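## Task

Read the ticket at the front edge of the desk, which names three of the six empty, labeled shelf spots. Place one cardboard box taken from the desk on each of those three spots, resting over its label, with no part reaching beyond the midpoint toward a neighbouring label. Nothing new may be left lying on the floor. The robot must not tip over or finish leaning, or the task fails. A box that stays in place only because the robot is holding it does not count.

## Robot and tools

Robot: a simulated Hello Robot Stretch 3 with a single arm. It has a two-wheel base (0.33 m long, 0.34 m wide), a lift that slides up a mast, and a telescoping arm that sticks out to the robot's RIGHT side. The arm cannot reach forward, so to move the gripper forward or back you drive the base. Turns pivot about the point midway between the drive wheels, 0.05 m behind the front edge. With the arm retracted and wrist folded, the turning sweep has a 0.28 m radius; an unfolded level wrist reaches past it. The base cannot slide sideways.

Frames: the base frame has its origin on the floor between the drive wheels, x forward, y left, z up. hand_pose is reported in it, located where the closed fingertips meet. With all wrist joints at zero, that hand frame's x points up, y back along the arm toward the mast, z toward the rear. The odometry frame is the base frame as it was at scene start; base_odometry counts wheel rotation only, so slipping looks like travel. Heading is positive leftward, range -3.142 to 3.142.

execute_actions: argument "actions" is a list holding exactly one action (or empty, which just reports state and images). An action may contain "base", "joints", or both, plus optional "contact_limits". Base and joint motions begin together. "base" holds exactly one command: {"translate_m": d}, a relative straight drive from the current spot, metres, -1 to 1, forward positive; or {"rotate_rad": d}, a relative turn in place, radians, -3.2 to 3.2, left (counter-clockwise seen from above) positive. Base moves count from the position in the latest state report. "joints" maps joint names to absolute targets: lift_m 0 to 1.1 (arm height on the mast); arm_m 0 to 0.52 (extension); wrist_yaw_rad -1.345 to 4.42 (0 along the arm, positive toward the front, 3.0 folded over the base); wrist_pitch_rad -1.57 to 0.451 (0 level, negative tips fingertips down); wrist_roll_rad -2.911 to 2.911 (0 means fingers side by side, level); gripper_m -0.089 to 0.179 (larger opens wider; the true fingertip gap is about 0.007 smaller near closed and 0.025 smaller wide open, and zero under 0.007); head_pan_rad -3.953 to 1.73 (0 forward, positive left, -1.57 looks along the arm); head_tilt_rad -1.53 to 0.419 (negative looks down). Omitted joints may keep driving toward earlier targets. Unknown keys or out-of-range numbers reject the whole call with no motion. An action lasts at most 15 s. "contact_limits" accepts only arm_m, a motor effort percent from 1 to 100 at which the arm halts (contact_stop); very low values stop instantly, and values above the maximum get capped. "cameras" picks images: head_camera, nav_camera, wrist_camera or all; omitted or null means all, [] means none.

wait: {"seconds": 0 to 10}, commands nothing and returns state and images. zoom_image: {"camera", "region": [x0, y0, x1, y1]} in pixels of that camera's latest full image, at most 504 by 504; useful for reading the ticket and labels. finished_scene: {"scene": 1 or 2}; irreversible, reports success, then gives the next scene's task.

Results: base_status and joint_status tell how each motion ended: done (for the base, wheels turned the commanded amount even if slipping), off_target (resting short, maybe still pushing), contact_stop, time_out, torque_fault. After the last three the old target is dropped. Lift or arm after contact_stop goes slack until commanded again; a slack lift can sag under load or be pushed up by closing fingers on a surface. on_its_own lists uncommanded behaviour; "held at" is a held target, not the position. motor_effort is percent of maximum, positive toward larger joint values, with the action's peak in brackets; readings are biased and noisy. Positive wheel effort drives forward. lidar_m: 12 rough ranges from the base origin in 30-degree sectors, first straight ahead, then counter-clockwise (4th left, 7th behind, 10th right); "-" is nothing seen; plane 0.17 m above the floor, so table tops are invisible; own parts can hide sectors 5, 6, 9, 10. wrist_depth_mm and head_depth_mm are 7x7 grids of median depths (head grid is in the sideways image orientation). base_tilt gives forward/right lean in degrees, with a fixed offset up to about 4. turned_by_wheels and turned_by_imu give turn since last result. If a stop is reported, later calls in the same reply are skipped. Camera calibration is provided (OpenCV conventions, T_world_to_cam from base frame); the wrist camera's pose is less exact.

Practical rules: fast base motion (0.30 m/s, 1.9 rad/s) only when stowed (lift_m under 0.30, arm_m under 0.03, wrist_yaw_rad above 2.54); otherwise 0.10 m/s and 0.63 rad/s. Fold or unfold the wrist only with lift_m 0.32 to 0.95, wrist_pitch_rad -0.4, roll near 0; once folded, lift may go down to 0.25. With wrist_yaw_rad below -0.4 keep pitch at -0.5 or lower. To grip, command gripper_m under the object's width; to let go, go at least 0.02 above the contact value; the reading never confirms a grasp, so check images. Avoid dropping items, slamming, and hard pushing. Arm pushes against rigid things with the gripper above about 0.45 m can tip the robot, as can driving while holding or hooking something fixed, or snagging furniture (especially reversing). If tilted, back out in small steps, free the gripper, and lower lift_m to about 0.2. Wrist, head and base lack contact stops; sustained wrist strain causes a 10 s torque_fault. Loose objects may get nudged occasionally. Less robot motion time is better.

Each tool is called after "Request:" in YAML: its name, and indented under it one key for each argument.

## Session

Request:
execute_actions:
  actions: []

Scene clock: 0.00 s.
base_odometry: x=+0.000 y=+0.000 heading=+0.000 (m, m, rad; odometry frame)
turned_by_wheels: +0.000 (rad since the last result)
turned_by_imu: +0.000 (rad since the last result)
base_tilt: forward=-0.5 right=-1.5 (deg)
lidar_m: 2.21 2.22 1.50 1.16 1.82 1.69 1.52 1.55 1.89 2.57 2.78 2.44
head_depth_mm: 2002 2396 2387 2365 2377 2337 2307 / 1992 2360 2340 2310 2295 2269 2251 / 1975 2310 2286 2268 2261 2248 2221 / 1950 2265 2235 2215 2207 2181 2176 / 1944 2188 2183 2166 2179 2157 2129 / 1925 2158 2137 2149 2121 2082 2093 / 1899 2109 2103 2091 2070 2077 2044
base_status: not commanded
joint_positions: lift_m=+0.404 arm_m=+0.000 wrist_yaw_rad=+2.870 wrist_pitch_rad=-0.424 wrist_roll_rad=-0.002 gripper_m=+0.037 head_pan_rad=+0.017 head_tilt_rad=+0.006
joint_status: not commanded
motor_effort: left_wheel=+0 right_wheel=+0 lift_m=+21 arm_m=+0 wrist_yaw_rad=+0 wrist_pitch_rad=+7 wrist_roll_rad=+0 gripper_m=+0 head_pan_rad=+0 head_tilt_rad=+2 (%)
hand_pose: x=+0.0388 y=+0.0702 z=+0.4154 quat_wxyz=(+0.241, +0.704, +0.054, +0.666) (m; base frame)
wrist_depth_mm: - - - - - - - / - - - - - - - / - - - - - - - / 906 947 921 980 986 988 - / 750 - 807 776 835 794 809 / 651 - - 660 693 661 679 / 565 549 566 576 580 588 593
pictures: head_camera (sideways: a quarter turn clockwise sets it upright), nav_camera (sideways: a quarter turn counterclockwise sets it upright), wrist_camera
Images, in order (width x height): head_camera 896x504, nav_camera 672x504, wrist_camera 644x364.

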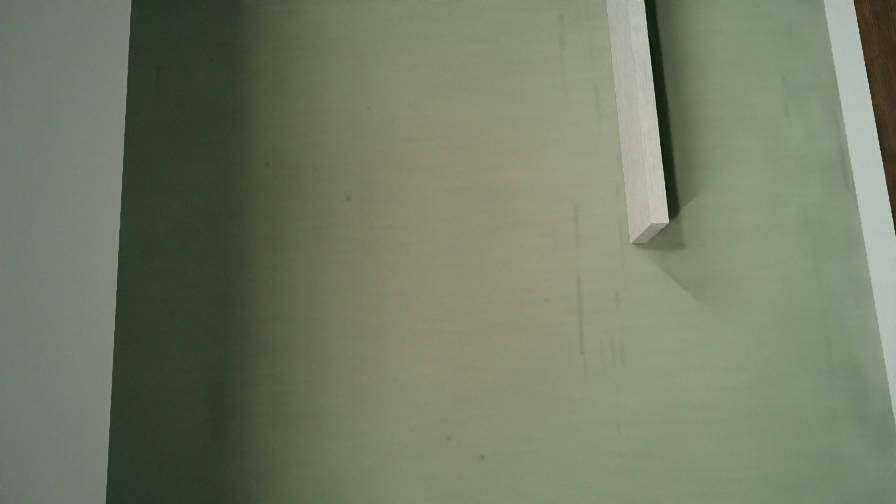

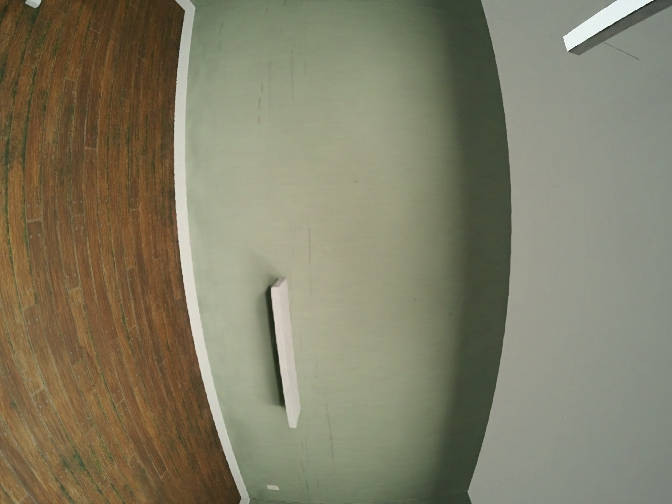

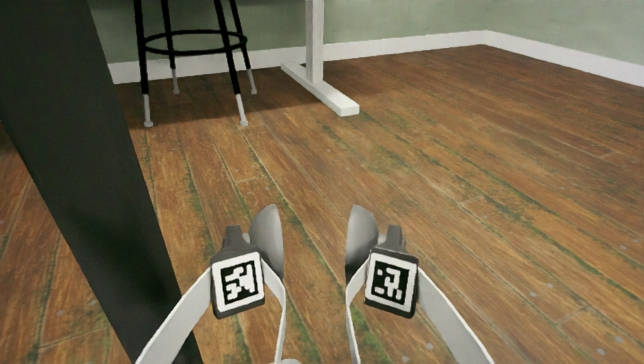

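Request:
execute_actions:
  actions:
    - {"joints":{"head_pan_rad":1.4,"head_tilt_rad":-0.5}}
  cameras: ["head_camera","nav_camera"]

Request:
execute_actions:
  actions:
    - {"joints":{"head_pan_rad":-1.5}}
  cameras: ["nav_camera"]

Request:
execute_actions:
  actions:
    - {"joints":{"head_pan_rad":-3.2}}
  cameras: ["nav_camera"]

Scene clock: 7.30 s.
base_odometry: x=+0.000 y=+0.000 heading=+0.000 (m, m, rad; odometry frame)
turned_by_wheels: +0.000 (rad since the last result)
turned_by_imu: +0.001 (rad since the last result)
base_tilt: forward=-0.5 right=-1.6 (deg)
lidar_m: 2.21 2.22 1.50 1.16 1.81 1.69 1.52 1.56 1.90 2.58 2.79 2.45
head_depth_mm: 1947 2100 2337 2527 2066 1651 1367 / 1859 2012 2169 2390 2082 1651 1370 / 1768 1923 2053 1485 2096 1651 1374 / 1693 1835 1914 1338 1967 1660 1384 / 1629 1756 1845 1314 2036 1668 1384 / 1577 1685 1783 1255 1918 1639 1395 / 1531 1617 1726 1297 1426 1635 1397
base_status: not commanded
joint_positions: lift_m=+0.404 arm_m=+0.000 wrist_yaw_rad=+2.870 wrist_pitch_rad=-0.424 wrist_roll_rad=-0.002 gripper_m=+0.037 head_pan_rad=+1.393 head_tilt_rad=-0.493
joint_status: all done
motor_effort: left_wheel=-1(0) right_wheel=+0(1) lift_m=+21(21) arm_m=+0(0) wrist_yaw_rad=+0(0) wrist_pitch_rad=+7(7) wrist_roll_rad=+0(0) gripper_m=+0(1) head_pan_rad=+4(44) head_tilt_rad=-1(23) (%)
hand_pose: x=+0.0388 y=+0.0702 z=+0.4154 quat_wxyz=(+0.241, +0.704, +0.054, +0.666) (m; base frame)
wrist_depth_mm: - - - - - - - / - - - - - - - / - - - - - - - / 937 950 973 947 965 969 976 / 750 - 797 774 832 805 815 / 649 - - 671 686 672 675 / 565 557 562 573 575 589 585
pictures: head_camera (sideways: a quarter turn clockwise sets it upright), nav_camera (sideways: a quarter turn counterclockwise sets it upright)
camera_calibration (this result's frames):
head_camera: T_world_to_cam=[[-0.116267, -0.44846, -0.886209, 1.17496], [-0.974823, 0.222454, 0.015321, -0.0140875], [0.19027, 0.865678, -0.463033, 0.554896], [0, 0, 0, 1]] pos_world=[0.0172956, 0.0496943, 1.29841]
nav_camera: T_world_to_cam=[[0.100865, 0.496658, 0.862065, -1.08104], [0.983479, -0.180692, -0.01097, 0.0555915], [0.15032, 0.848929, -0.506678, 0.615105], [0, 0, 0, 1]] pos_world=[-0.0380961, 0.0247714, 1.2442]
Images, in order (width x height): head_camera 896x504, nav_camera 672x504.

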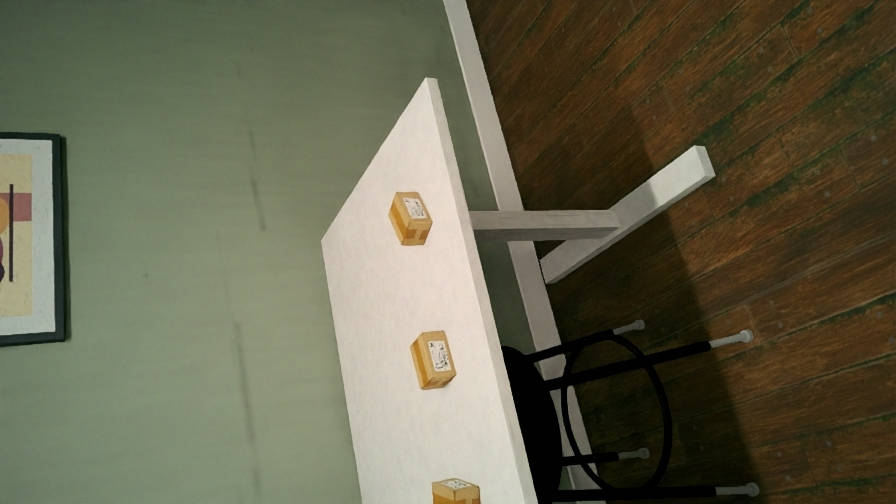

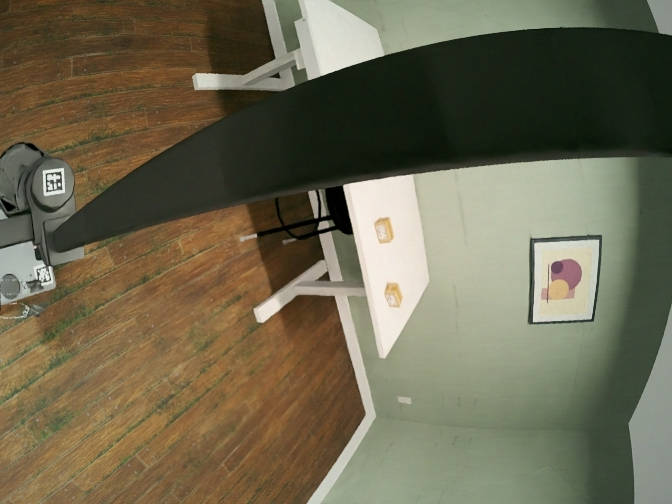

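Scene clock: 9.30 s.
base_odometry: x=+0.000 y=+0.000 heading=+0.000 (m, m, rad; odometry frame)
turned_by_wheels: +0.000 (rad since the last result)
turned_by_imu: +0.000 (rad since the last result)
base_tilt: forward=-0.4 right=-1.6 (deg)
lidar_m: 2.21 2.22 1.50 1.16 1.82 1.69 1.52 1.56 1.89 2.58 2.78 2.44
head_depth_mm: 2713 2940 3075 2524 2076 1653 1373 / 2677 2877 3141 2852 2088 1653 1373 / 2636 2839 3090 2840 2094 1659 1373 / 2518 2721 2940 2843 2102 1662 1380 / 2507 2717 2863 2845 2118 1677 1388 / 2465 2639 2836 2856 2117 1694 1391 / 2448 2652 2894 2918 2152 1688 1392
base_status: not commanded
joint_positions: lift_m=+0.404 arm_m=+0.000 wrist_yaw_rad=+2.870 wrist_pitch_rad=-0.424 wrist_roll_rad=-0.002 gripper_m=+0.037 head_pan_rad=-1.493 head_tilt_rad=-0.494
joint_status: all done
motor_effort: left_wheel=-1(0) right_wheel=+1(0) lift_m=+21(21) arm_m=+0(0) wrist_yaw_rad=+0(0) wrist_pitch_rad=+7(7) wrist_roll_rad=+0(0) gripper_m=+0(0) head_pan_rad=-4(44) head_tilt_rad=-3(2) (%)
hand_pose: x=+0.0388 y=+0.0702 z=+0.4154 quat_wxyz=(+0.241, +0.704, +0.054, +0.666) (m; base frame)
wrist_depth_mm: - - - - - - - / - - - - - - - / - - - - - - - / 929 909 918 979 977 960 - / 761 - 808 782 817 789 816 / 640 - - 654 688 670 686 / 562 564 571 566 583 584 589
pictures: nav_camera (sideways: a quarter turn counterclockwise sets it upright)
camera_calibration (this result's frames):
nav_camera: T_world_to_cam=[[0.0282325, -0.506225, 0.861939, -1.08043], [-0.997176, -0.07429, -0.0109691, 0.0676723], [0.0695863, -0.859196, -0.506893, 0.615877], [0, 0, 0, 1]] pos_world=[0.055128, -0.0127555, 1.24419]
Images, in order (width x height): nav_camera 672x504.

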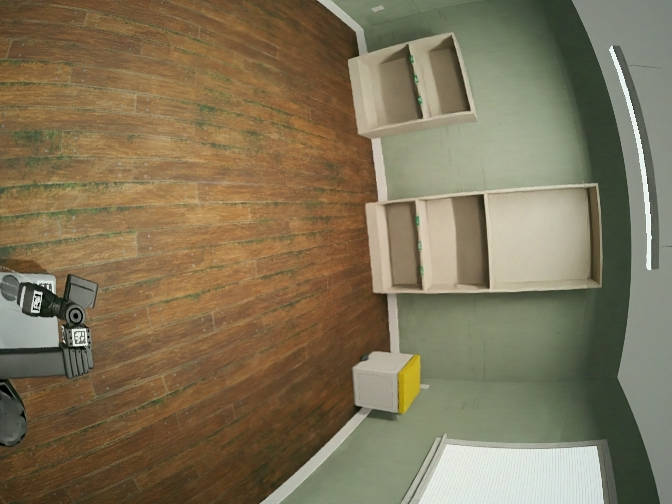

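Scene clock: 10.73 s.
base_odometry: x=+0.000 y=+0.000 heading=+0.000 (m, m, rad; odometry frame)
turned_by_wheels: +0.000 (rad since the last result)
turned_by_imu: +0.000 (rad since the last result)
base_tilt: forward=-0.5 right=-1.7 (deg)
lidar_m: 2.21 2.22 1.50 1.16 1.82 1.69 1.52 1.56 1.89 2.59 2.78 2.44
head_depth_mm: 1509 1634 1782 1978 2076 1651 1371 / 1457 1567 1708 1874 2012 1650 1369 / 1410 1521 1651 1821 1942 1661 1377 / 1370 1478 1599 1756 1897 1662 1378 / 1337 1429 1550 1701 1856 1667 1388 / 1306 1395 1506 1630 1791 1686 1390 / 1264 1355 1471 1599 1750 1701 1398
base_status: not commanded
joint_positions: lift_m=+0.404 arm_m=+0.000 wrist_yaw_rad=+2.870 wrist_pitch_rad=-0.424 wrist_roll_rad=-0.002 gripper_m=+0.037 head_pan_rad=-3.193 head_tilt_rad=-0.494
joint_status: all done
motor_effort: left_wheel=+0(1) right_wheel=+0(1) lift_m=+21(21) arm_m=-1(1) wrist_yaw_rad=+0(0) wrist_pitch_rad=+7(7) wrist_roll_rad=+0(0) gripper_m=+0(0) head_pan_rad=-4(44) head_tilt_rad=-1(3) (%)
hand_pose: x=+0.0388 y=+0.0702 z=+0.4154 quat_wxyz=(+0.241, +0.704, +0.054, +0.666) (m; base frame)
wrist_depth_mm: - - - - - - - / - - - - - - - / - - - - - - - / 923 930 931 953 967 982 992 / 766 - 808 767 830 798 804 / 655 - - 671 691 651 685 / 558 556 570 574 574 585 583
pictures: nav_camera (sideways: a quarter turn counterclockwise sets it upright)
camera_calibration (this result's frames):
nav_camera: T_world_to_cam=[[-0.505672, 0.0372333, 0.861922, -1.07715], [0.0548195, 0.998436, -0.0109689, 0.061255], [-0.860983, 0.0417035, -0.506922, 0.621591], [0, 0, 0, 1]] pos_world=[-0.0128646, -0.0469757, 1.24419]
Images, in order (width x height): nav_camera 672x504.

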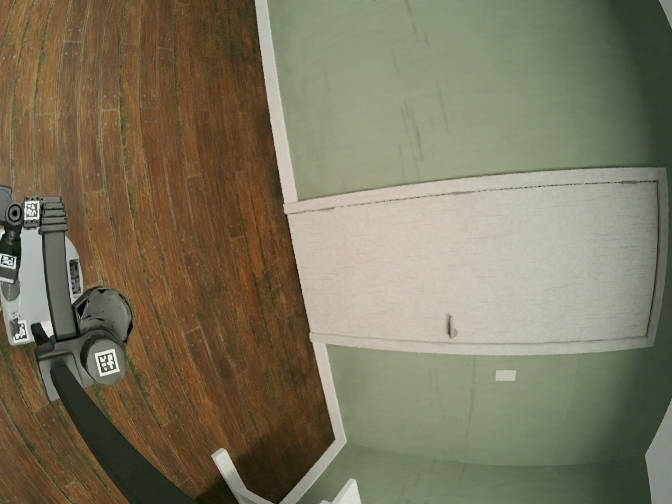

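Request:
execute_actions:
  actions:
    - {"base":{"rotate_rad":1.77},"joints":{"head_pan_rad":0,"lift_m":0.9,"head_tilt_rad":-0.7}}
  cameras: []

Request:
execute_actions:
  actions:
    - {"base":{"translate_m":0.45},"joints":{"wrist_yaw_rad":0,"gripper_m":0.17}}
  cameras: ["nav_camera"]

Request:
execute_actions:
  actions:
    - {"base":{"rotate_rad":1.57},"joints":{"head_pan_rad":-1.4,"wrist_pitch_rad":-0.2}}

Scene clock: 32.27 s.
base_odometry: x=+0.000 y=+0.000 heading=+1.770 (m, m, rad; odometry frame)
turned_by_wheels: +1.770 (rad since the last result)
turned_by_imu: +1.748 (rad since the last result)
base_tilt: forward=-0.4 right=-1.5 (deg)
lidar_m: 1.25 1.48 1.58 1.51 1.62 2.25 2.63 2.79 2.28 2.20 2.30 1.46
head_depth_mm: 1593 1670 1287 1929 1668 1418 1223 / 1591 1669 1232 2015 1675 1418 1222 / 1581 1683 1241 1960 1680 1423 1231 / 1575 1672 1223 1947 1691 1428 1230 / 1561 1663 1249 2091 1697 1430 1231 / 1560 1651 1195 2095 1688 1428 1240 / 1552 1648 1209 2046 1702 1431 1239
base_status: done
joint_positions: lift_m=+0.900 arm_m=+0.000 wrist_yaw_rad=+2.870 wrist_pitch_rad=-0.425 wrist_roll_rad=-0.002 gripper_m=+0.037 head_pan_rad=-0.007 head_tilt_rad=-0.691
joint_status: all done
motor_effort: left_wheel=-2(5) right_wheel=+4(8) lift_m=+25(25) arm_m=-1(0) wrist_yaw_rad=+0(0) wrist_pitch_rad=+8(8) wrist_roll_rad=+0(0) gripper_m=+0(0) head_pan_rad=+4(45) head_tilt_rad=-4(17) (%)
hand_pose: x=+0.0387 y=+0.0700 z=+0.9108 quat_wxyz=(+0.242, +0.704, +0.055, +0.666) (m; base frame)
wrist_depth_mm: - - - - - - - / - - - - - - - / - - - - - - - / - - - - - - - / - - - - - - - / - - - - - - - / - - - - - - -
pictures: none
No camera images: the call's "cameras" was empty. Leave "cameras" out to get every camera's image.

Scene clock: 37.87 s.
base_odometry: x=-0.089 y=+0.441 heading=+1.770 (m, m, rad; odometry frame)
turned_by_wheels: +0.000 (rad since the last result)
turned_by_imu: +0.003 (rad since the last result)
base_tilt: forward=-0.5 right=-1.4 (deg)
lidar_m: 0.80 1.07 1.56 1.51 1.57 2.25 3.08 3.06 2.29 2.21 1.88 0.73
head_depth_mm: 1187 1320 1180 857 1550 1417 1224 / 1180 1319 1179 914 1081 1393 1225 / 1174 1308 1189 895 1561 1421 1236 / 1170 1299 1199 870 1208 1388 1235 / 1168 1296 1193 920 815 1429 1234 / 1159 1287 1201 844 816 1433 1238 / 1150 1280 1207 929 818 1437 1237
base_status: done
joint_positions: lift_m=+0.900 arm_m=+0.000 wrist_yaw_rad=+0.003 wrist_pitch_rad=-0.425 wrist_roll_rad=-0.002 gripper_m=+0.170 head_pan_rad=-0.007 head_tilt_rad=-0.691
joint_status: all done
motor_effort: left_wheel=-3(6) right_wheel=+3(8) lift_m=+24(24) arm_m=+0(1) wrist_yaw_rad=-2(5) wrist_pitch_rad=+8(8) wrist_roll_rad=+0(0) gripper_m=+0(96) head_pan_rad=+4(4) head_tilt_rad=-4(3) (%)
hand_pose: x=-0.0209 y=-0.3687 z=+0.9108 quat_wxyz=(+0.692, +0.151, -0.690, -0.148) (m; base frame)
wrist_depth_mm: - - - - - - - / - - - - - - - / - - - - - - - / - - - - - - - / - - - - - - - / - - - - - - - / - - - - - - -
pictures: nav_camera (sideways: a quarter turn counterclockwise sets it upright)
camera_calibration (this result's frames):
nav_camera: T_world_to_cam=[[0.666153, -0.0160637, 0.745642, -0.93271], [-0.0128785, -0.999867, -0.0100349, 0.0604493], [0.745704, -0.00291794, -0.666272, 0.819095], [0, 0, 0, 1]] pos_world=[0.0113045, 0.0478485, 1.24181]
Images, in order (width x height): nav_camera 672x504.

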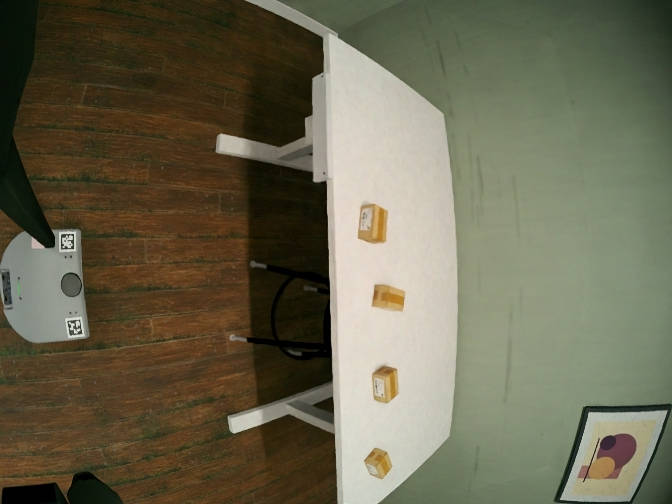

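Scene clock: 41.30 s.
base_odometry: x=-0.089 y=+0.441 heading=-2.944 (m, m, rad; odometry frame)
turned_by_wheels: +1.570 (rad since the last result)
turned_by_imu: +1.550 (rad since the last result)
base_tilt: forward=-0.5 right=-1.5 (deg)
lidar_m: 1.52 1.58 2.24 3.08 3.07 2.28 2.22 1.89 0.73 0.80 1.07 1.55
head_depth_mm: 1146 1270 1178 910 805 1447 - / 1159 1284 1182 858 794 - - / 1169 1301 1185 913 807 - 1227 / 1189 1317 1188 866 1565 1425 1228 / 1195 1339 1196 907 1606 1433 1236 / 1218 1358 1205 926 1530 1433 1240 / 1225 1372 1209 928 1409 1405 1244
base_status: done
joint_positions: lift_m=+0.900 arm_m=+0.000 wrist_yaw_rad=+0.002 wrist_pitch_rad=-0.223 wrist_roll_rad=-0.002 gripper_m=+0.170 head_pan_rad=-1.393 head_tilt_rad=-0.691
joint_status: all done
motor_effort: left_wheel=-2(6) right_wheel=+3(8) lift_m=+25(24) arm_m=-1(1) wrist_yaw_rad=-1(2) wrist_pitch_rad=+11(11) wrist_roll_rad=+0(0) gripper_m=+0(0) head_pan_rad=-4(43) head_tilt_rad=-4(3) (%)
hand_pose: x=-0.0211 y=-0.3898 z=+0.9583 quat_wxyz=(+0.704, +0.080, -0.702, -0.078) (m; base frame)
wrist_depth_mm: - - - - - - - / - - - - - - - / - - - - - - - / 887 847 866 886 867 883 919 / 626 624 605 597 654 690 665 / - 497 500 505 506 502 511 / 430 448 447 448 453 435 437
pictures: head_camera (sideways: a quarter turn clockwise sets it upright), nav_camera (sideways: a quarter turn counterclockwise sets it upright), wrist_camera
camera_calibration (this result's frames):
head_camera: T_world_to_cam=[[-0.0764602, 0.623484, -0.778089, 1.03374], [0.991628, 0.128993, 0.00591867, -0.0138394], [0.104059, -0.771122, -0.628127, 0.770214], [0, 0, 0, 1]] pos_world=[0.012616, -0.0488053, 1.28821]
nav_camera: T_world_to_cam=[[0.106693, -0.657767, 0.745627, -0.929277], [-0.985189, -0.171178, -0.0100348, 0.0663802], [0.134235, -0.733513, -0.666288, 0.822846], [0, 0, 0, 1]] pos_world=[0.0540895, 0.00368309, 1.24181]
wrist_camera: T_world_to_cam=[[-0.999967, 0.00552369, 0.00601691, -0.0245632], [-0.0032239, 0.409927, -0.912113, 1.06316], [-0.00750472, -0.912102, -0.409895, 0.200649], [0, 0, 0, 1]] pos_world=[-0.019629, -0.252671, 1.05212]
Images, in order (width x height): head_camera 896x504, nav_camera 672x504, wrist_camera 644x364.

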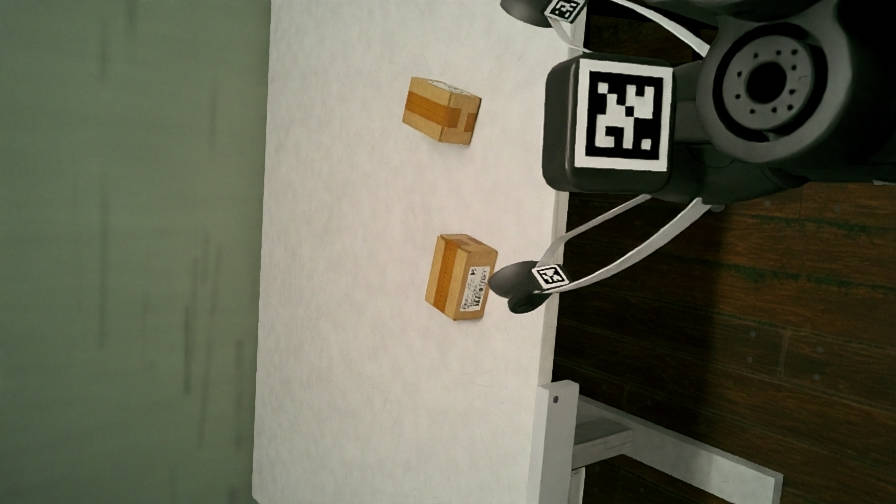

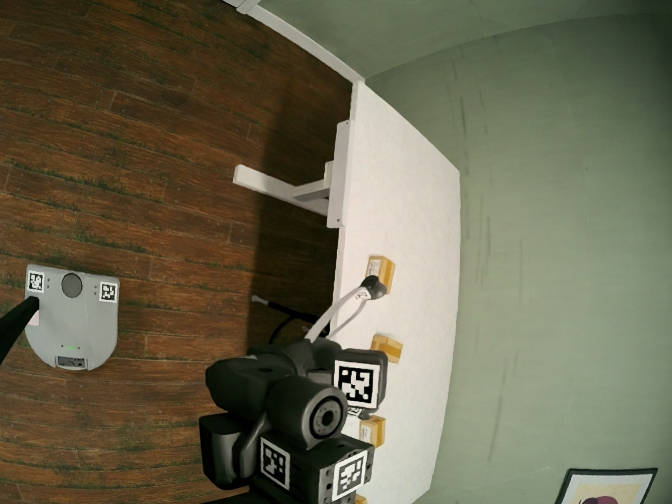

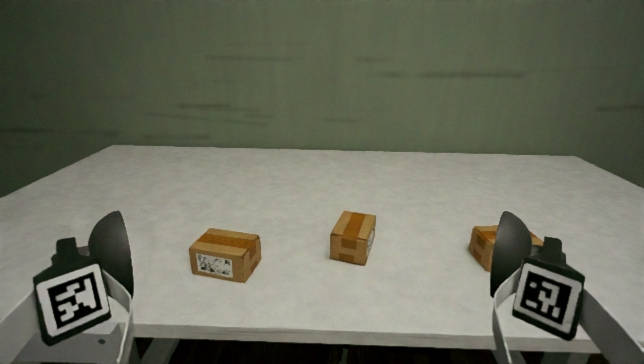

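Request:
execute_actions:
  actions:
    - {"joints":{"lift_m":0.5,"wrist_yaw_rad":0.7,"wrist_pitch_rad":0.1}}
  cameras: ["wrist_camera"]

Scene clock: 50.47 s.
base_odometry: x=-0.089 y=+0.441 heading=-2.944 (m, m, rad; odometry frame)
turned_by_wheels: +0.000 (rad since the last result)
turned_by_imu: +0.002 (rad since the last result)
base_tilt: forward=-0.5 right=-1.5 (deg)
lidar_m: 1.52 1.57 2.24 3.08 3.07 2.29 2.22 1.89 0.74 0.80 1.07 1.55
head_depth_mm: 1144 1266 1174 907 804 1381 1225 / 1157 1289 1179 861 807 1416 1226 / 1166 1301 1184 914 1197 1394 1224 / 1181 1314 1193 864 1569 1422 1227 / 1197 1335 1200 894 1611 1423 1232 / 1209 1353 1203 924 1534 1426 1234 / 1229 1370 1208 929 1410 1399 1242
base_status: not commanded
joint_positions: lift_m=+0.500 arm_m=+0.000 wrist_yaw_rad=+0.697 wrist_pitch_rad=+0.076 wrist_roll_rad=-0.002 gripper_m=+0.170 head_pan_rad=-1.393 head_tilt_rad=-0.691
joint_status: all done
motor_effort: left_wheel=-3(2) right_wheel=+3(4) lift_m=+17(23) arm_m=-1(0) wrist_yaw_rad=+2(3) wrist_pitch_rad=+11(12) wrist_roll_rad=+0(0) gripper_m=+1(0) head_pan_rad=-3(4) head_tilt_rad=-3(4) (%)
hand_pose: x=+0.1439 y=-0.3426 z=+0.6344 quat_wxyz=(+0.656, +0.216, -0.672, +0.267) (m; base frame)
wrist_depth_mm: - - - - - - 868 / - - - - - 943 866 / - - - 487 401 341 293 / - - - 885 - - 872 / - - - - - - 904 / - - - - - - 895 / - - - - - - 886
pictures: wrist_camera
camera_calibration (this result's frames):
wrist_camera: T_world_to_cam=[[-0.77194, -0.635685, 0.00364195, -0.108904], [-0.0807482, 0.0923702, -0.992445, 0.702207], [0.630546, -0.766402, -0.122635, -0.111883], [0, 0, 0, 1]] pos_world=[0.0431823, -0.219839, 0.683577]
Images, in order (width x height): wrist_camera 644x364.

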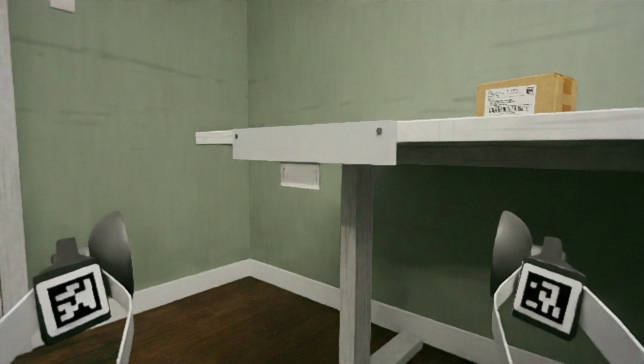

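Request:
zoom_image:
  camera: "wrist_camera"
  region: [260,140,340,200]

Request:
execute_actions:
  actions:
    - {"joints":{"lift_m":0.33,"arm_m":0.12,"wrist_yaw_rad":0.3,"wrist_pitch_rad":0.4},"base":{"translate_m":0.3}}
  cameras: ["wrist_camera"]

Region (260, 140, 340, 200) of wrist_camera's 644x364 image, scaled by 6.300; it fills the top 378 rows of this view, and the rest is white.

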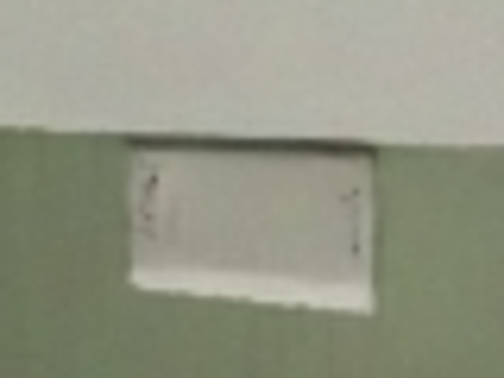

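Scene clock: 58.03 s.
base_odometry: x=-0.383 y=+0.382 heading=-2.944 (m, m, rad; odometry frame)
turned_by_wheels: +0.000 (rad since the last result)
turned_by_imu: +0.003 (rad since the last result)
base_tilt: forward=-0.4 right=-1.5 (deg)
lidar_m: 1.22 1.28 1.81 3.07 3.42 2.59 2.51 1.32 0.86 0.96 0.97 1.25
head_depth_mm: 1155 1276 1176 829 804 1388 1224 / 1163 1291 1182 913 808 1418 1224 / 1178 1304 1184 918 807 1442 1253 / 1189 1328 1191 918 812 1426 1246 / 1208 1348 1195 922 818 1415 1229 / 1219 1354 1453 925 1617 1435 1237 / 1234 1379 1567 958 1659 1427 1240
base_status: done
joint_positions: lift_m=+0.330 arm_m=+0.120 wrist_yaw_rad=+0.302 wrist_pitch_rad=+0.377 wrist_roll_rad=-0.002 gripper_m=+0.170 head_pan_rad=-1.393 head_tilt_rad=-0.691
joint_status: all done
motor_effort: left_wheel=-3(3) right_wheel=+3(9) lift_m=+18(13) arm_m=+5(6) wrist_yaw_rad=-2(2) wrist_pitch_rad=+11(13) wrist_roll_rad=+0(0) gripper_m=+0(1) head_pan_rad=-4(4) head_tilt_rad=-4(4) (%)
hand_pose: x=+0.0521 y=-0.5005 z=+0.5408 quat_wxyz=(+0.668, -0.026, -0.706, +0.235) (m; base frame)
wrist_depth_mm: - - - - 254 239 240 / - - 299 273 255 305 304 / - 426 432 279 433 440 436 / - - - 645 579 566 558 / - - - - 957 944 845 / - - - - 941 948 810 / - - - 981 941 868 816
pictures: wrist_camera
camera_calibration (this result's frames):
wrist_camera: T_world_to_cam=[[-0.957396, -0.288776, 0.0010042, -0.0950795], [0.0500797, -0.169455, -0.984265, 0.474197], [0.284402, -0.942281, 0.176697, -0.418475], [0, 0, 0, 1]] pos_world=[0.00423894, -0.341423, 0.540774]
Images, in order (width x height): wrist_camera 644x364.

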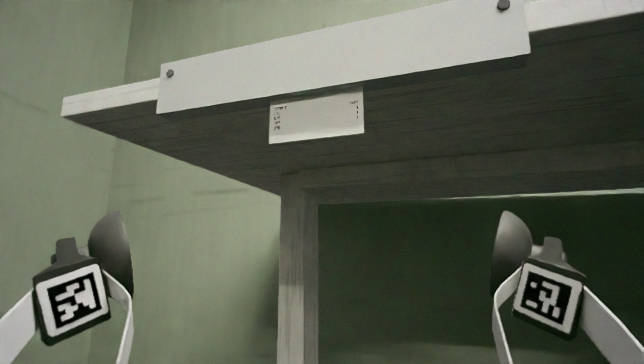

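Request:
execute_actions:
  actions:
    - {"joints":{"lift_m":0.38,"arm_m":0.25,"wrist_yaw_rad":0.1},"base":{"translate_m":0.11}}
  cameras: ["wrist_camera"]

Request:
zoom_image:
  camera: "wrist_camera"
  region: [180,0,480,200]

Scene clock: 65.00 s.
base_odometry: x=-0.491 y=+0.361 heading=-2.944 (m, m, rad; odometry frame)
turned_by_wheels: +0.000 (rad since the last result)
turned_by_imu: +0.001 (rad since the last result)
base_tilt: forward=-0.5 right=-1.5 (deg)
lidar_m: 1.11 1.16 1.65 2.87 3.52 2.71 2.63 0.97 0.90 0.94 1.43 1.14
head_depth_mm: 1153 1278 1177 909 783 1420 1226 / 1165 1298 1177 913 785 1417 - / 1174 1308 1184 916 810 1491 1182 / 1198 1327 1194 918 810 1393 1231 / 1210 1348 1307 922 1608 1426 1233 / 1224 1372 1543 1679 1657 1433 1232 / 1241 1381 1568 1811 1710 1438 1234
base_status: done
joint_positions: lift_m=+0.380 arm_m=+0.250 wrist_yaw_rad=+0.102 wrist_pitch_rad=+0.378 wrist_roll_rad=-0.002 gripper_m=+0.170 head_pan_rad=-1.393 head_tilt_rad=-0.691
joint_status: all done
motor_effort: left_wheel=-3(4) right_wheel=+3(9) lift_m=+24(25) arm_m=+5(5) wrist_yaw_rad=-1(5) wrist_pitch_rad=+10(11) wrist_roll_rad=+0(0) gripper_m=-1(0) head_pan_rad=-4(4) head_tilt_rad=-3(5) (%)
hand_pose: x=+0.0037 y=-0.6404 z=+0.5907 quat_wxyz=(+0.688, -0.097, -0.699, +0.168) (m; base frame)
wrist_depth_mm: 133 130 126 120 120 119 121 / 206 207 207 125 120 118 208 / 306 292 291 123 119 293 296 / - 965 492 448 433 425 412 / 964 973 921 882 855 878 834 / 970 900 898 881 846 830 795 / 904 878 465 848 815 803 768
pictures: wrist_camera
camera_calibration (this result's frames):
wrist_camera: T_world_to_cam=[[-0.9957, -0.09263, 0.000994445, -0.0560907], [0.0154924, -0.177096, -0.984072, 0.497162], [0.0913307, -0.979825, 0.177769, -0.569242], [0, 0, 0, 1]] pos_world=[-0.0115624, -0.474908, 0.590492]
Images, in order (width x height): wrist_camera 644x364.

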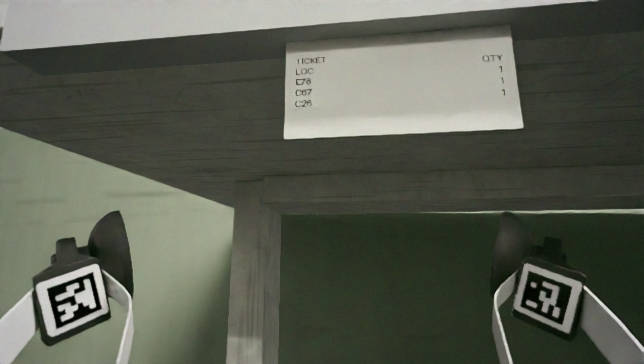

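Region (180, 0, 480, 200) of wrist_camera's 644x364 image, scaled by 1.680.

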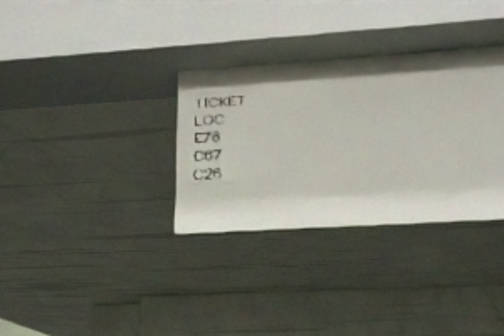

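Request:
zoom_image:
  camera: "wrist_camera"
  region: [285,50,345,112]

Request:
execute_actions:
  actions:
    - {"joints":{"arm_m":0.1}}
  cameras: []

Request:
execute_actions:
  actions:
    - {"joints":{"lift_m":0.695,"wrist_yaw_rad":0,"wrist_pitch_rad":-0.2},"base":{"translate_m":-0.265}}
  cameras: ["wrist_camera"]

Region (285, 50, 345, 112) of wrist_camera's 644x364 image, scaled by 8.129; it fills the left 488 columns of this view, and the rest is white.

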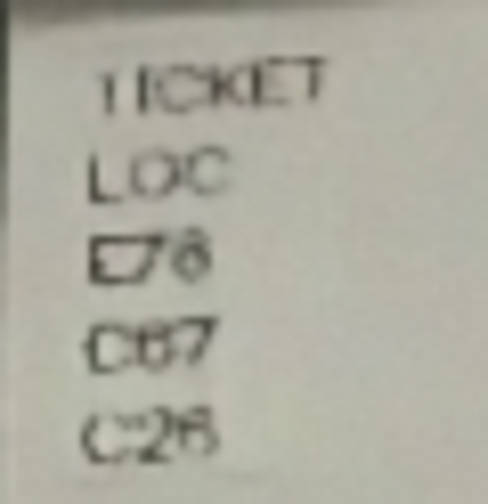

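Scene clock: 76.10 s.
base_odometry: x=-0.491 y=+0.361 heading=-2.944 (m, m, rad; odometry frame)
turned_by_wheels: +0.000 (rad since the last result)
turned_by_imu: +0.001 (rad since the last result)
base_tilt: forward=-0.4 right=-1.5 (deg)
lidar_m: 1.11 1.16 1.64 2.87 3.53 2.71 2.63 0.96 0.90 0.95 1.43 1.15
head_depth_mm: 1149 1277 1172 910 782 1415 1223 / 1166 1294 1182 912 787 1423 1229 / 1175 1309 1186 916 809 1420 1278 / 1196 1333 1192 916 812 1419 1229 / 1204 1347 1308 920 1608 1426 1234 / 1219 1367 1543 1680 1661 1426 1237 / 1235 1379 1577 1807 1699 1435 1244
base_status: not commanded
joint_positions: lift_m=+0.380 arm_m=+0.100 wrist_yaw_rad=+0.101 wrist_pitch_rad=+0.378 wrist_roll_rad=-0.002 gripper_m=+0.170 head_pan_rad=-1.393 head_tilt_rad=-0.691
joint_status: all done
motor_effort: left_wheel=-2(2) right_wheel=+3(3) lift_m=+24(24) arm_m=-5(8) wrist_yaw_rad=-1(2) wrist_pitch_rad=+10(10) wrist_roll_rad=+0(0) gripper_m=-1(0) head_pan_rad=-4(3) head_tilt_rad=-3(4) (%)
hand_pose: x=+0.0037 y=-0.4911 z=+0.5907 quat_wxyz=(+0.688, -0.097, -0.699, +0.168) (m; base frame)
wrist_depth_mm: - - - - - - - / - - - - - - 355 / - 315 281 267 261 254 270 / - - 502 390 393 506 503 / - - - - - - 947 / - - - - 962 951 938 / - - - - 943 947 922
pictures: none
No camera images: the call's "cameras" was empty. Leave "cameras" out to get every camera's image.

Scene clock: 80.03 s.
base_odometry: x=-0.231 y=+0.413 heading=-2.944 (m, m, rad; odometry frame)
turned_by_wheels: +0.000 (rad since the last result)
turned_by_imu: +0.000 (rad since the last result)
base_tilt: forward=-0.5 right=-1.4 (deg)
lidar_m: 1.37 1.42 2.03 3.09 3.26 2.43 2.37 1.89 0.80 0.82 1.01 1.41
head_depth_mm: 1146 1269 1174 882 803 1446 - / 1160 1290 1178 910 1155 1453 - / 1175 1302 1189 887 1558 - 1226 / 1192 1323 1194 920 813 1434 1231 / 1199 1339 1201 919 815 1432 1233 / 1215 1360 1202 923 839 1395 1233 / 1229 1374 1205 929 1583 1435 1237
base_status: done
joint_positions: lift_m=+0.695 arm_m=+0.100 wrist_yaw_rad=+0.002 wrist_pitch_rad=-0.217 wrist_roll_rad=-0.002 gripper_m=+0.170 head_pan_rad=-1.393 head_tilt_rad=-0.691
joint_status: all done
motor_effort: left_wheel=-2(4) right_wheel=+3(4) lift_m=+25(27) arm_m=-5(5) wrist_yaw_rad=-2(2) wrist_pitch_rad=+8(10) wrist_roll_rad=+0(0) gripper_m=+0(0) head_pan_rad=-4(4) head_tilt_rad=-3(4) (%)
hand_pose: x=-0.0209 y=-0.4904 z=+0.7548 quat_wxyz=(+0.704, +0.078, -0.702, -0.076) (m; base frame)
wrist_depth_mm: 910 951 948 923 886 902 903 / 977 989 975 946 961 938 947 / 516 518 540 340 566 406 586 / 334 342 342 337 352 350 355 / 259 261 277 274 271 271 268 / - 269 - - - 679 - / - 969 - - - - -
pictures: wrist_camera
camera_calibration (this result's frames):
wrist_camera: T_world_to_cam=[[-0.99997, 0.00485827, 0.0059732, -0.0229038], [-0.00349769, 0.404489, -0.914536, 0.917878], [-0.00685916, -0.91453, -0.40446, 0.0202275], [0, 0, 0, 1]] pos_world=[-0.0195539, -0.352661, 0.847751]
Images, in order (width x height): wrist_camera 644x364.

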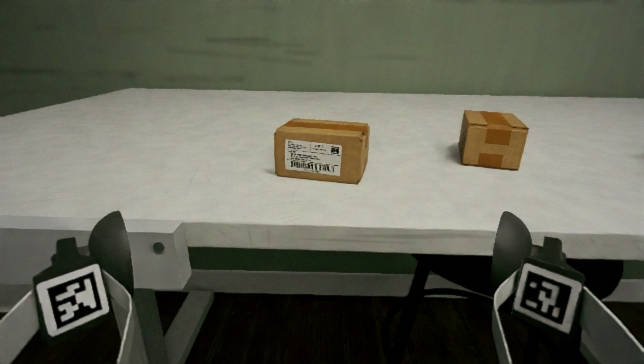

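Request:
execute_actions:
  actions:
    - {"joints":{"arm_m":0.33,"lift_m":0.685},"base":{"translate_m":-0.008}}
  cameras: ["wrist_camera","head_camera"]

Scene clock: 85.83 s.
base_odometry: x=-0.223 y=+0.414 heading=-2.944 (m, m, rad; odometry frame)
turned_by_wheels: +0.000 (rad since the last result)
turned_by_imu: +0.001 (rad since the last result)
base_tilt: forward=-0.4 right=-1.4 (deg)
lidar_m: 1.38 1.43 2.04 3.07 3.23 2.43 2.36 1.89 0.80 0.82 1.01 1.43
head_depth_mm: 1145 1268 1173 907 - 1382 1209 / 1157 1289 1181 946 - 1384 1226 / 1174 1302 1182 946 1566 1420 1231 / 1190 1318 1192 918 1564 1422 1229 / 1201 1339 1195 922 816 1429 1231 / 1218 1354 1203 923 835 1402 1230 / 1231 1378 1208 930 1576 1438 1235
base_status: done
joint_positions: lift_m=+0.685 arm_m=+0.330 wrist_yaw_rad=+0.001 wrist_pitch_rad=-0.218 wrist_roll_rad=-0.002 gripper_m=+0.170 head_pan_rad=-1.393 head_tilt_rad=-0.691
joint_status: all done
motor_effort: left_wheel=-2(7) right_wheel=+3(5) lift_m=+18(21) arm_m=+5(3) wrist_yaw_rad=-2(2) wrist_pitch_rad=+8(9) wrist_roll_rad=+0(0) gripper_m=+0(0) head_pan_rad=-4(4) head_tilt_rad=-3(4) (%)
hand_pose: x=-0.0211 y=-0.7196 z=+0.7450 quat_wxyz=(+0.704, +0.078, -0.702, -0.077) (m; base frame)
wrist_depth_mm: 729 717 720 707 722 696 698 / 761 740 762 766 747 756 755 / 471 478 501 503 519 531 533 / 305 312 315 318 319 325 226 / 234 229 134 136 153 248 205 / - 173 123 115 118 180 179 / 144 150 133 122 118 152 148
pictures: head_camera (sideways: a quarter turn clockwise sets it upright), wrist_camera
camera_calibration (this result's frames):
head_camera: T_world_to_cam=[[-0.0764098, 0.623497, -0.778083, 1.03373], [0.991638, 0.128911, 0.00591822, -0.0138388], [0.103994, -0.771125, -0.628134, 0.770224], [0, 0, 0, 1]] pos_world=[0.012612, -0.0488057, 1.28821]
wrist_camera: T_world_to_cam=[[-0.999965, 0.00585469, 0.00597806, -0.0212637], [-0.00309399, 0.405092, -0.914271, 1.00189], [-0.00777444, -0.914257, -0.40506, -0.192704], [0, 0, 0, 1]] pos_world=[-0.0196613, -0.581914, 0.838069]
Images, in order (width x height): head_camera 896x504, wrist_camera 644x364.

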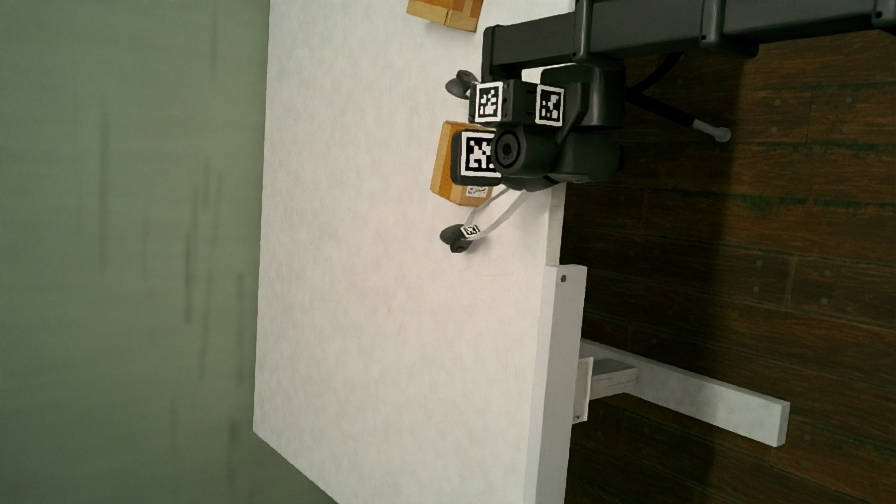

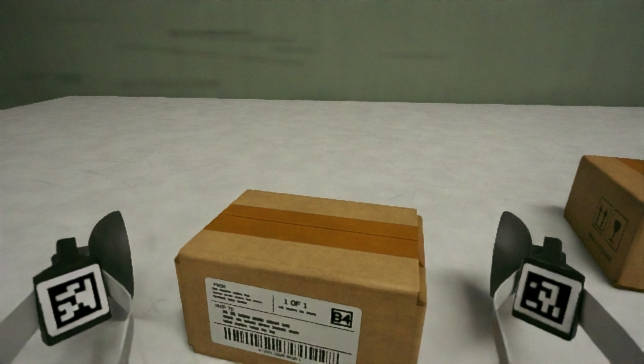

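Request:
execute_actions:
  actions:
    - {"joints":{"gripper_m":0.05,"lift_m":0.678}}
  cameras: []

Request:
execute_actions:
  actions:
    - {"joints":{"lift_m":0.71}}
  cameras: ["wrist_camera"]

Request:
execute_actions:
  actions:
    - {"joints":{"arm_m":0,"head_tilt_rad":-1.2,"head_pan_rad":0}}
  cameras: ["wrist_camera"]

Request:
execute_actions:
  actions:
    - {"joints":{"wrist_yaw_rad":2.6,"lift_m":0.29},"base":{"rotate_rad":1.72}}

Scene clock: 93.90 s.
base_odometry: x=-0.223 y=+0.414 heading=-2.944 (m, m, rad; odometry frame)
turned_by_wheels: +0.000 (rad since the last result)
turned_by_imu: +0.001 (rad since the last result)
base_tilt: forward=-0.5 right=-1.7 (deg)
lidar_m: 1.38 1.43 2.04 3.08 3.24 2.44 2.35 1.89 0.80 0.82 1.01 1.42
head_depth_mm: 1142 1268 1174 897 - - 1201 / 1162 1283 1181 943 - 1389 1228 / 1177 1305 1187 946 1557 1425 1226 / 1189 1324 1192 919 1561 1423 1229 / 1197 1341 1198 923 812 1429 1235 / 1217 1354 1202 923 836 1402 1233 / 1230 1372 1208 926 1579 1437 1237
base_status: not commanded
joint_positions: lift_m=+0.678 arm_m=+0.330 wrist_yaw_rad=+0.001 wrist_pitch_rad=-0.218 wrist_roll_rad=-0.002 gripper_m=+0.051 head_pan_rad=-1.393 head_tilt_rad=-0.691
joint_status: all done
motor_effort: left_wheel=-2(2) right_wheel=+3(3) lift_m=+17(23) arm_m=+5(5) wrist_yaw_rad=-1(1) wrist_pitch_rad=+8(8) wrist_roll_rad=+0(0) gripper_m=-27(99) head_pan_rad=-4(3) head_tilt_rad=-4(2) (%)
hand_pose: x=-0.0211 y=-0.7196 z=+0.7380 quat_wxyz=(+0.704, +0.078, -0.702, -0.077) (m; base frame)
wrist_depth_mm: 718 717 723 724 704 709 708 / 770 758 742 731 748 744 781 / 452 455 466 474 479 499 500 / 291 292 295 167 302 308 216 / 213 228 125 122 124 224 202 / 170 - 128 116 108 183 176 / 145 136 135 125 118 139 145
pictures: none
No camera images: the call's "cameras" was empty. Leave "cameras" out to get every camera's image.

Scene clock: 94.97 s.
base_odometry: x=-0.223 y=+0.414 heading=-2.944 (m, m, rad; odometry frame)
turned_by_wheels: +0.000 (rad since the last result)
turned_by_imu: +0.000 (rad since the last result)
base_tilt: forward=-0.5 right=-1.5 (deg)
lidar_m: 1.38 1.43 2.04 3.09 3.25 2.43 2.36 1.89 0.80 0.82 1.01 1.42
head_depth_mm: 1146 1274 1179 935 - 1401 1225 / 1162 1288 1182 975 1559 1391 1223 / 1171 1302 1184 886 1563 1420 1228 / 1196 1324 1189 916 1563 1432 1228 / 1200 1336 1198 920 814 1423 1235 / 1218 1356 1203 922 834 1395 1234 / 1233 1377 1207 929 1575 1427 1233
base_status: not commanded
joint_positions: lift_m=+0.710 arm_m=+0.330 wrist_yaw_rad=+0.001 wrist_pitch_rad=-0.226 wrist_roll_rad=-0.002 gripper_m=+0.056 head_pan_rad=-1.393 head_tilt_rad=-0.691
joint_status: all done
on_its_own: gripper_m is held at +0.057, not at your +0.050, by its stall guard, which is still easing
motor_effort: left_wheel=-2(2) right_wheel=+3(3) lift_m=+25(22) arm_m=+5(5) wrist_yaw_rad=-1(2) wrist_pitch_rad=+12(13) wrist_roll_rad=+0(0) gripper_m=-7(28) head_pan_rad=-4(3) head_tilt_rad=-4(4) (%)
hand_pose: x=-0.0211 y=-0.7189 z=+0.7677 quat_wxyz=(+0.704, +0.080, -0.701, -0.079) (m; base frame)
wrist_depth_mm: 716 715 712 722 708 688 735 / 764 746 742 759 759 759 761 / 553 559 571 583 599 593 603 / 359 362 363 166 374 383 387 / 267 283 125 123 127 280 207 / 213 - 130 116 108 228 198 / 183 171 166 125 118 175 183
pictures: wrist_camera
camera_calibration (this result's frames):
wrist_camera: T_world_to_cam=[[-0.999965, 0.00582071, 0.00603493, -0.021475], [-0.00309868, 0.412257, -0.911062, 1.02506], [-0.00779097, -0.911049, -0.412224, -0.175148], [0, 0, 0, 1]] pos_world=[-0.0196625, -0.582032, 0.861824]
Images, in order (width x height): wrist_camera 644x364.

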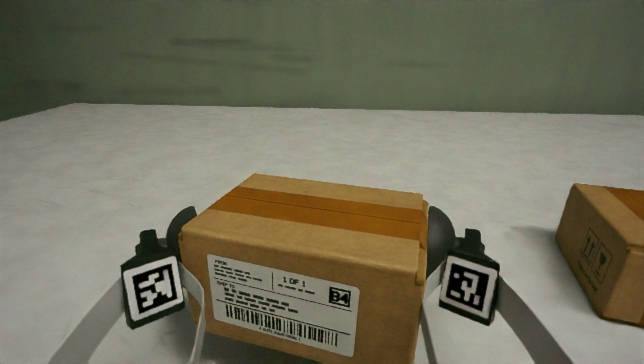

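Scene clock: 98.60 s.
base_odometry: x=-0.223 y=+0.414 heading=-2.944 (m, m, rad; odometry frame)
turned_by_wheels: +0.000 (rad since the last result)
turned_by_imu: +0.001 (rad since the last result)
base_tilt: forward=-0.4 right=-1.5 (deg)
lidar_m: 1.38 1.43 2.04 3.08 3.24 2.43 2.36 1.89 0.80 0.82 1.01 1.42
head_depth_mm: 1560 1655 1501 1386 1284 1202 1143 / 1520 1648 1500 1387 1284 1196 1125 / 1518 1641 1502 1381 1287 1214 - / 1505 1636 1510 1385 1287 1201 - / 1485 1628 1509 1386 1279 1201 - / 1489 1639 1494 1375 1280 1192 1131 / 1472 1640 1499 1379 1285 1197 1120
base_status: not commanded
joint_positions: lift_m=+0.710 arm_m=+0.001 wrist_yaw_rad=+0.001 wrist_pitch_rad=-0.226 wrist_roll_rad=-0.002 gripper_m=+0.061 head_pan_rad=-0.007 head_tilt_rad=-1.185
joint_status: all done
on_its_own: gripper_m is held at +0.060, not at your +0.050, by its stall guard, which is not easing now
motor_effort: left_wheel=-2(2) right_wheel=+3(3) lift_m=+25(25) arm_m=-5(8) wrist_yaw_rad=-1(1) wrist_pitch_rad=+13(12) wrist_roll_rad=+0(0) gripper_m=-23(25) head_pan_rad=+4(44) head_tilt_rad=-5(27) (%)
hand_pose: x=-0.0212 y=-0.3899 z=+0.7675 quat_wxyz=(+0.704, +0.081, -0.701, -0.080) (m; base frame)
wrist_depth_mm: - - - - - - - / - - - - - - - / 555 577 587 584 543 603 507 / 366 366 364 166 379 383 391 / 388 366 125 123 125 588 - / - - 129 116 109 - - / - 951 - 125 118 - 959
pictures: wrist_camera
camera_calibration (this result's frames):
wrist_camera: T_world_to_cam=[[-0.999964, 0.0059457, 0.00603958, -0.0233757], [-0.00304625, 0.412849, -0.910794, 0.889292], [-0.00790874, -0.91078, -0.412816, 0.125117], [0, 0, 0, 1]] pos_world=[-0.0196764, -0.25305, 0.861754]
Images, in order (width x height): wrist_camera 644x364.

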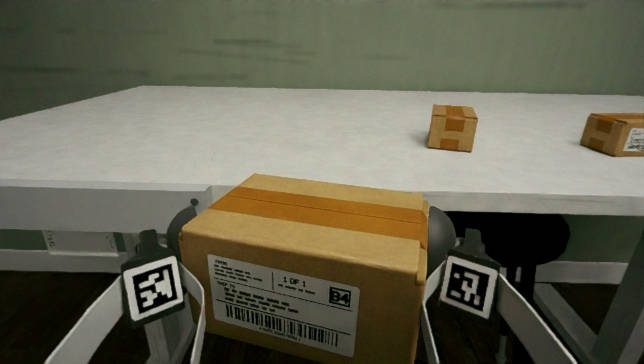

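Scene clock: 103.27 s.
base_odometry: x=-0.223 y=+0.414 heading=-1.224 (m, m, rad; odometry frame)
turned_by_wheels: +1.720 (rad since the last result)
turned_by_imu: +1.698 (rad since the last result)
base_tilt: forward=-0.5 right=-1.4 (deg)
lidar_m: 3.09 2.88 2.37 2.36 1.21 0.80 1.01 1.02 1.39 1.38 1.55 2.44
head_depth_mm: 1808 1641 1503 1386 1285 1200 1120 / 1811 1645 1502 1385 1279 1209 - / 1808 1635 1505 1380 1284 1210 - / 1809 1630 1500 1385 1279 1197 - / 1826 1645 1503 1385 1280 1170 - / 1800 1637 1492 1378 1285 1189 1130 / 1791 1637 1498 1385 1279 1195 1118
base_status: done
joint_positions: lift_m=+0.290 arm_m=+0.001 wrist_yaw_rad=+2.597 wrist_pitch_rad=-0.227 wrist_roll_rad=-0.002 gripper_m=+0.061 head_pan_rad=-0.007 head_tilt_rad=-1.185
joint_status: all done
on_its_own: gripper_m is held at +0.060, not at your +0.050, by its stall guard, which is not easing now
motor_effort: left_wheel=-2(8) right_wheel=+4(8) lift_m=+18(22) arm_m=-5(5) wrist_yaw_rad=+2(5) wrist_pitch_rad=+13(13) wrist_roll_rad=+0(0) gripper_m=-23(23) head_pan_rad=+4(4) head_tilt_rad=-6(5) (%)
hand_pose: x=+0.1052 y=+0.0634 z=+0.3477 quat_wxyz=(+0.266, +0.697, -0.111, +0.656) (m; base frame)
wrist_depth_mm: - - - - - - - / - - - - - - - / - - - - - - - / - - - 167 - - - / 818 888 125 123 124 850 864 / 656 - 129 116 108 716 687 / 560 530 508 125 118 536 570
pictures: head_camera (sideways: a quarter turn clockwise sets it upright), nav_camera (sideways: a quarter turn counterclockwise sets it upright), wrist_camera
camera_calibration (this result's frames):
head_camera: T_world_to_cam=[[-0.920913, 0.0413655, -0.387566, 0.53009], [0.052319, 0.998473, -0.0177491, 0.0226994], [0.38624, -0.0366224, -0.921671, 1.15015], [0, 0, 0, 1]] pos_world=[0.0427473, -0.00247097, 1.26591]
nav_camera: T_world_to_cam=[[0.940095, -0.0178038, 0.340448, -0.406507], [-0.016724, -0.999841, -0.00610611, 0.0553525], [0.340503, 0.0000466591, -0.940243, 1.17772], [0, 0, 0, 1]] pos_world=[-0.0179361, 0.0480514, 1.24608]
wrist_camera: T_world_to_cam=[[0.85175, -0.523913, 0.00604776, -0.0583734], [-0.211881, -0.354976, -0.910548, 0.390747], [0.479195, 0.774278, -0.413359, 0.207844], [0, 0, 0, 1]] pos_world=[0.0329139, -0.0528054, 0.442061]
Images, in order (width x height): head_camera 896x504, nav_camera 672x504, wrist_camera 644x364.

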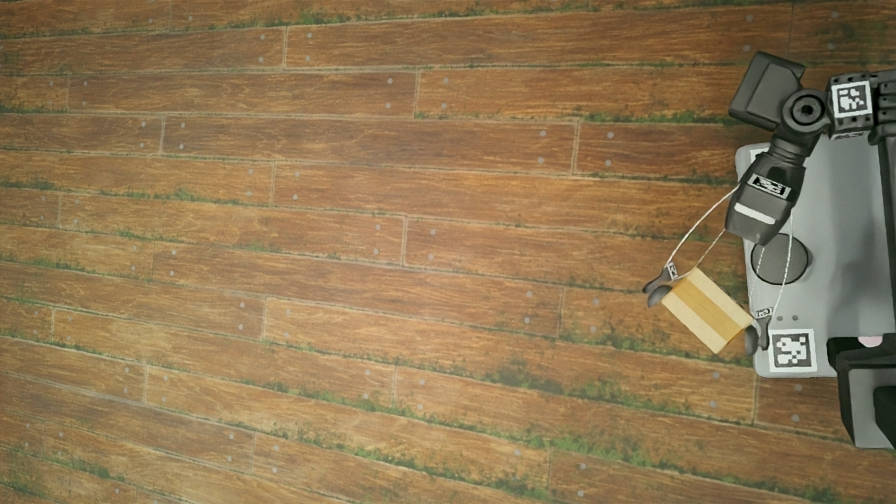

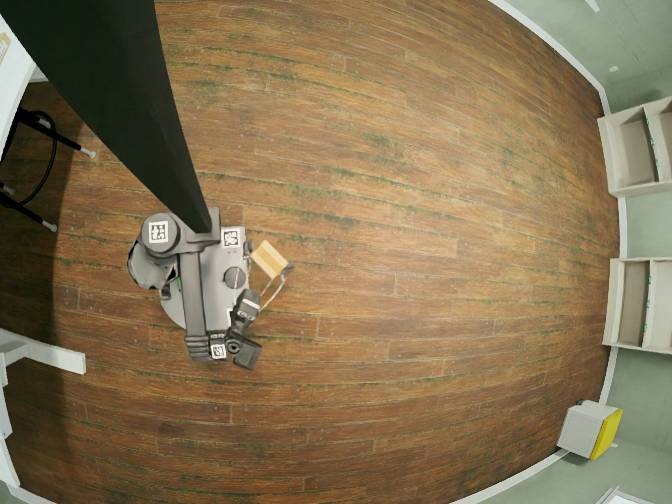

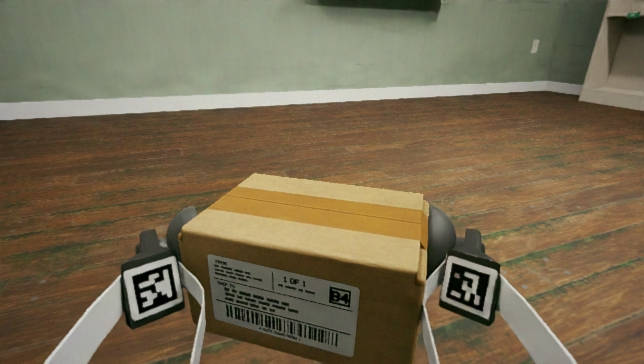

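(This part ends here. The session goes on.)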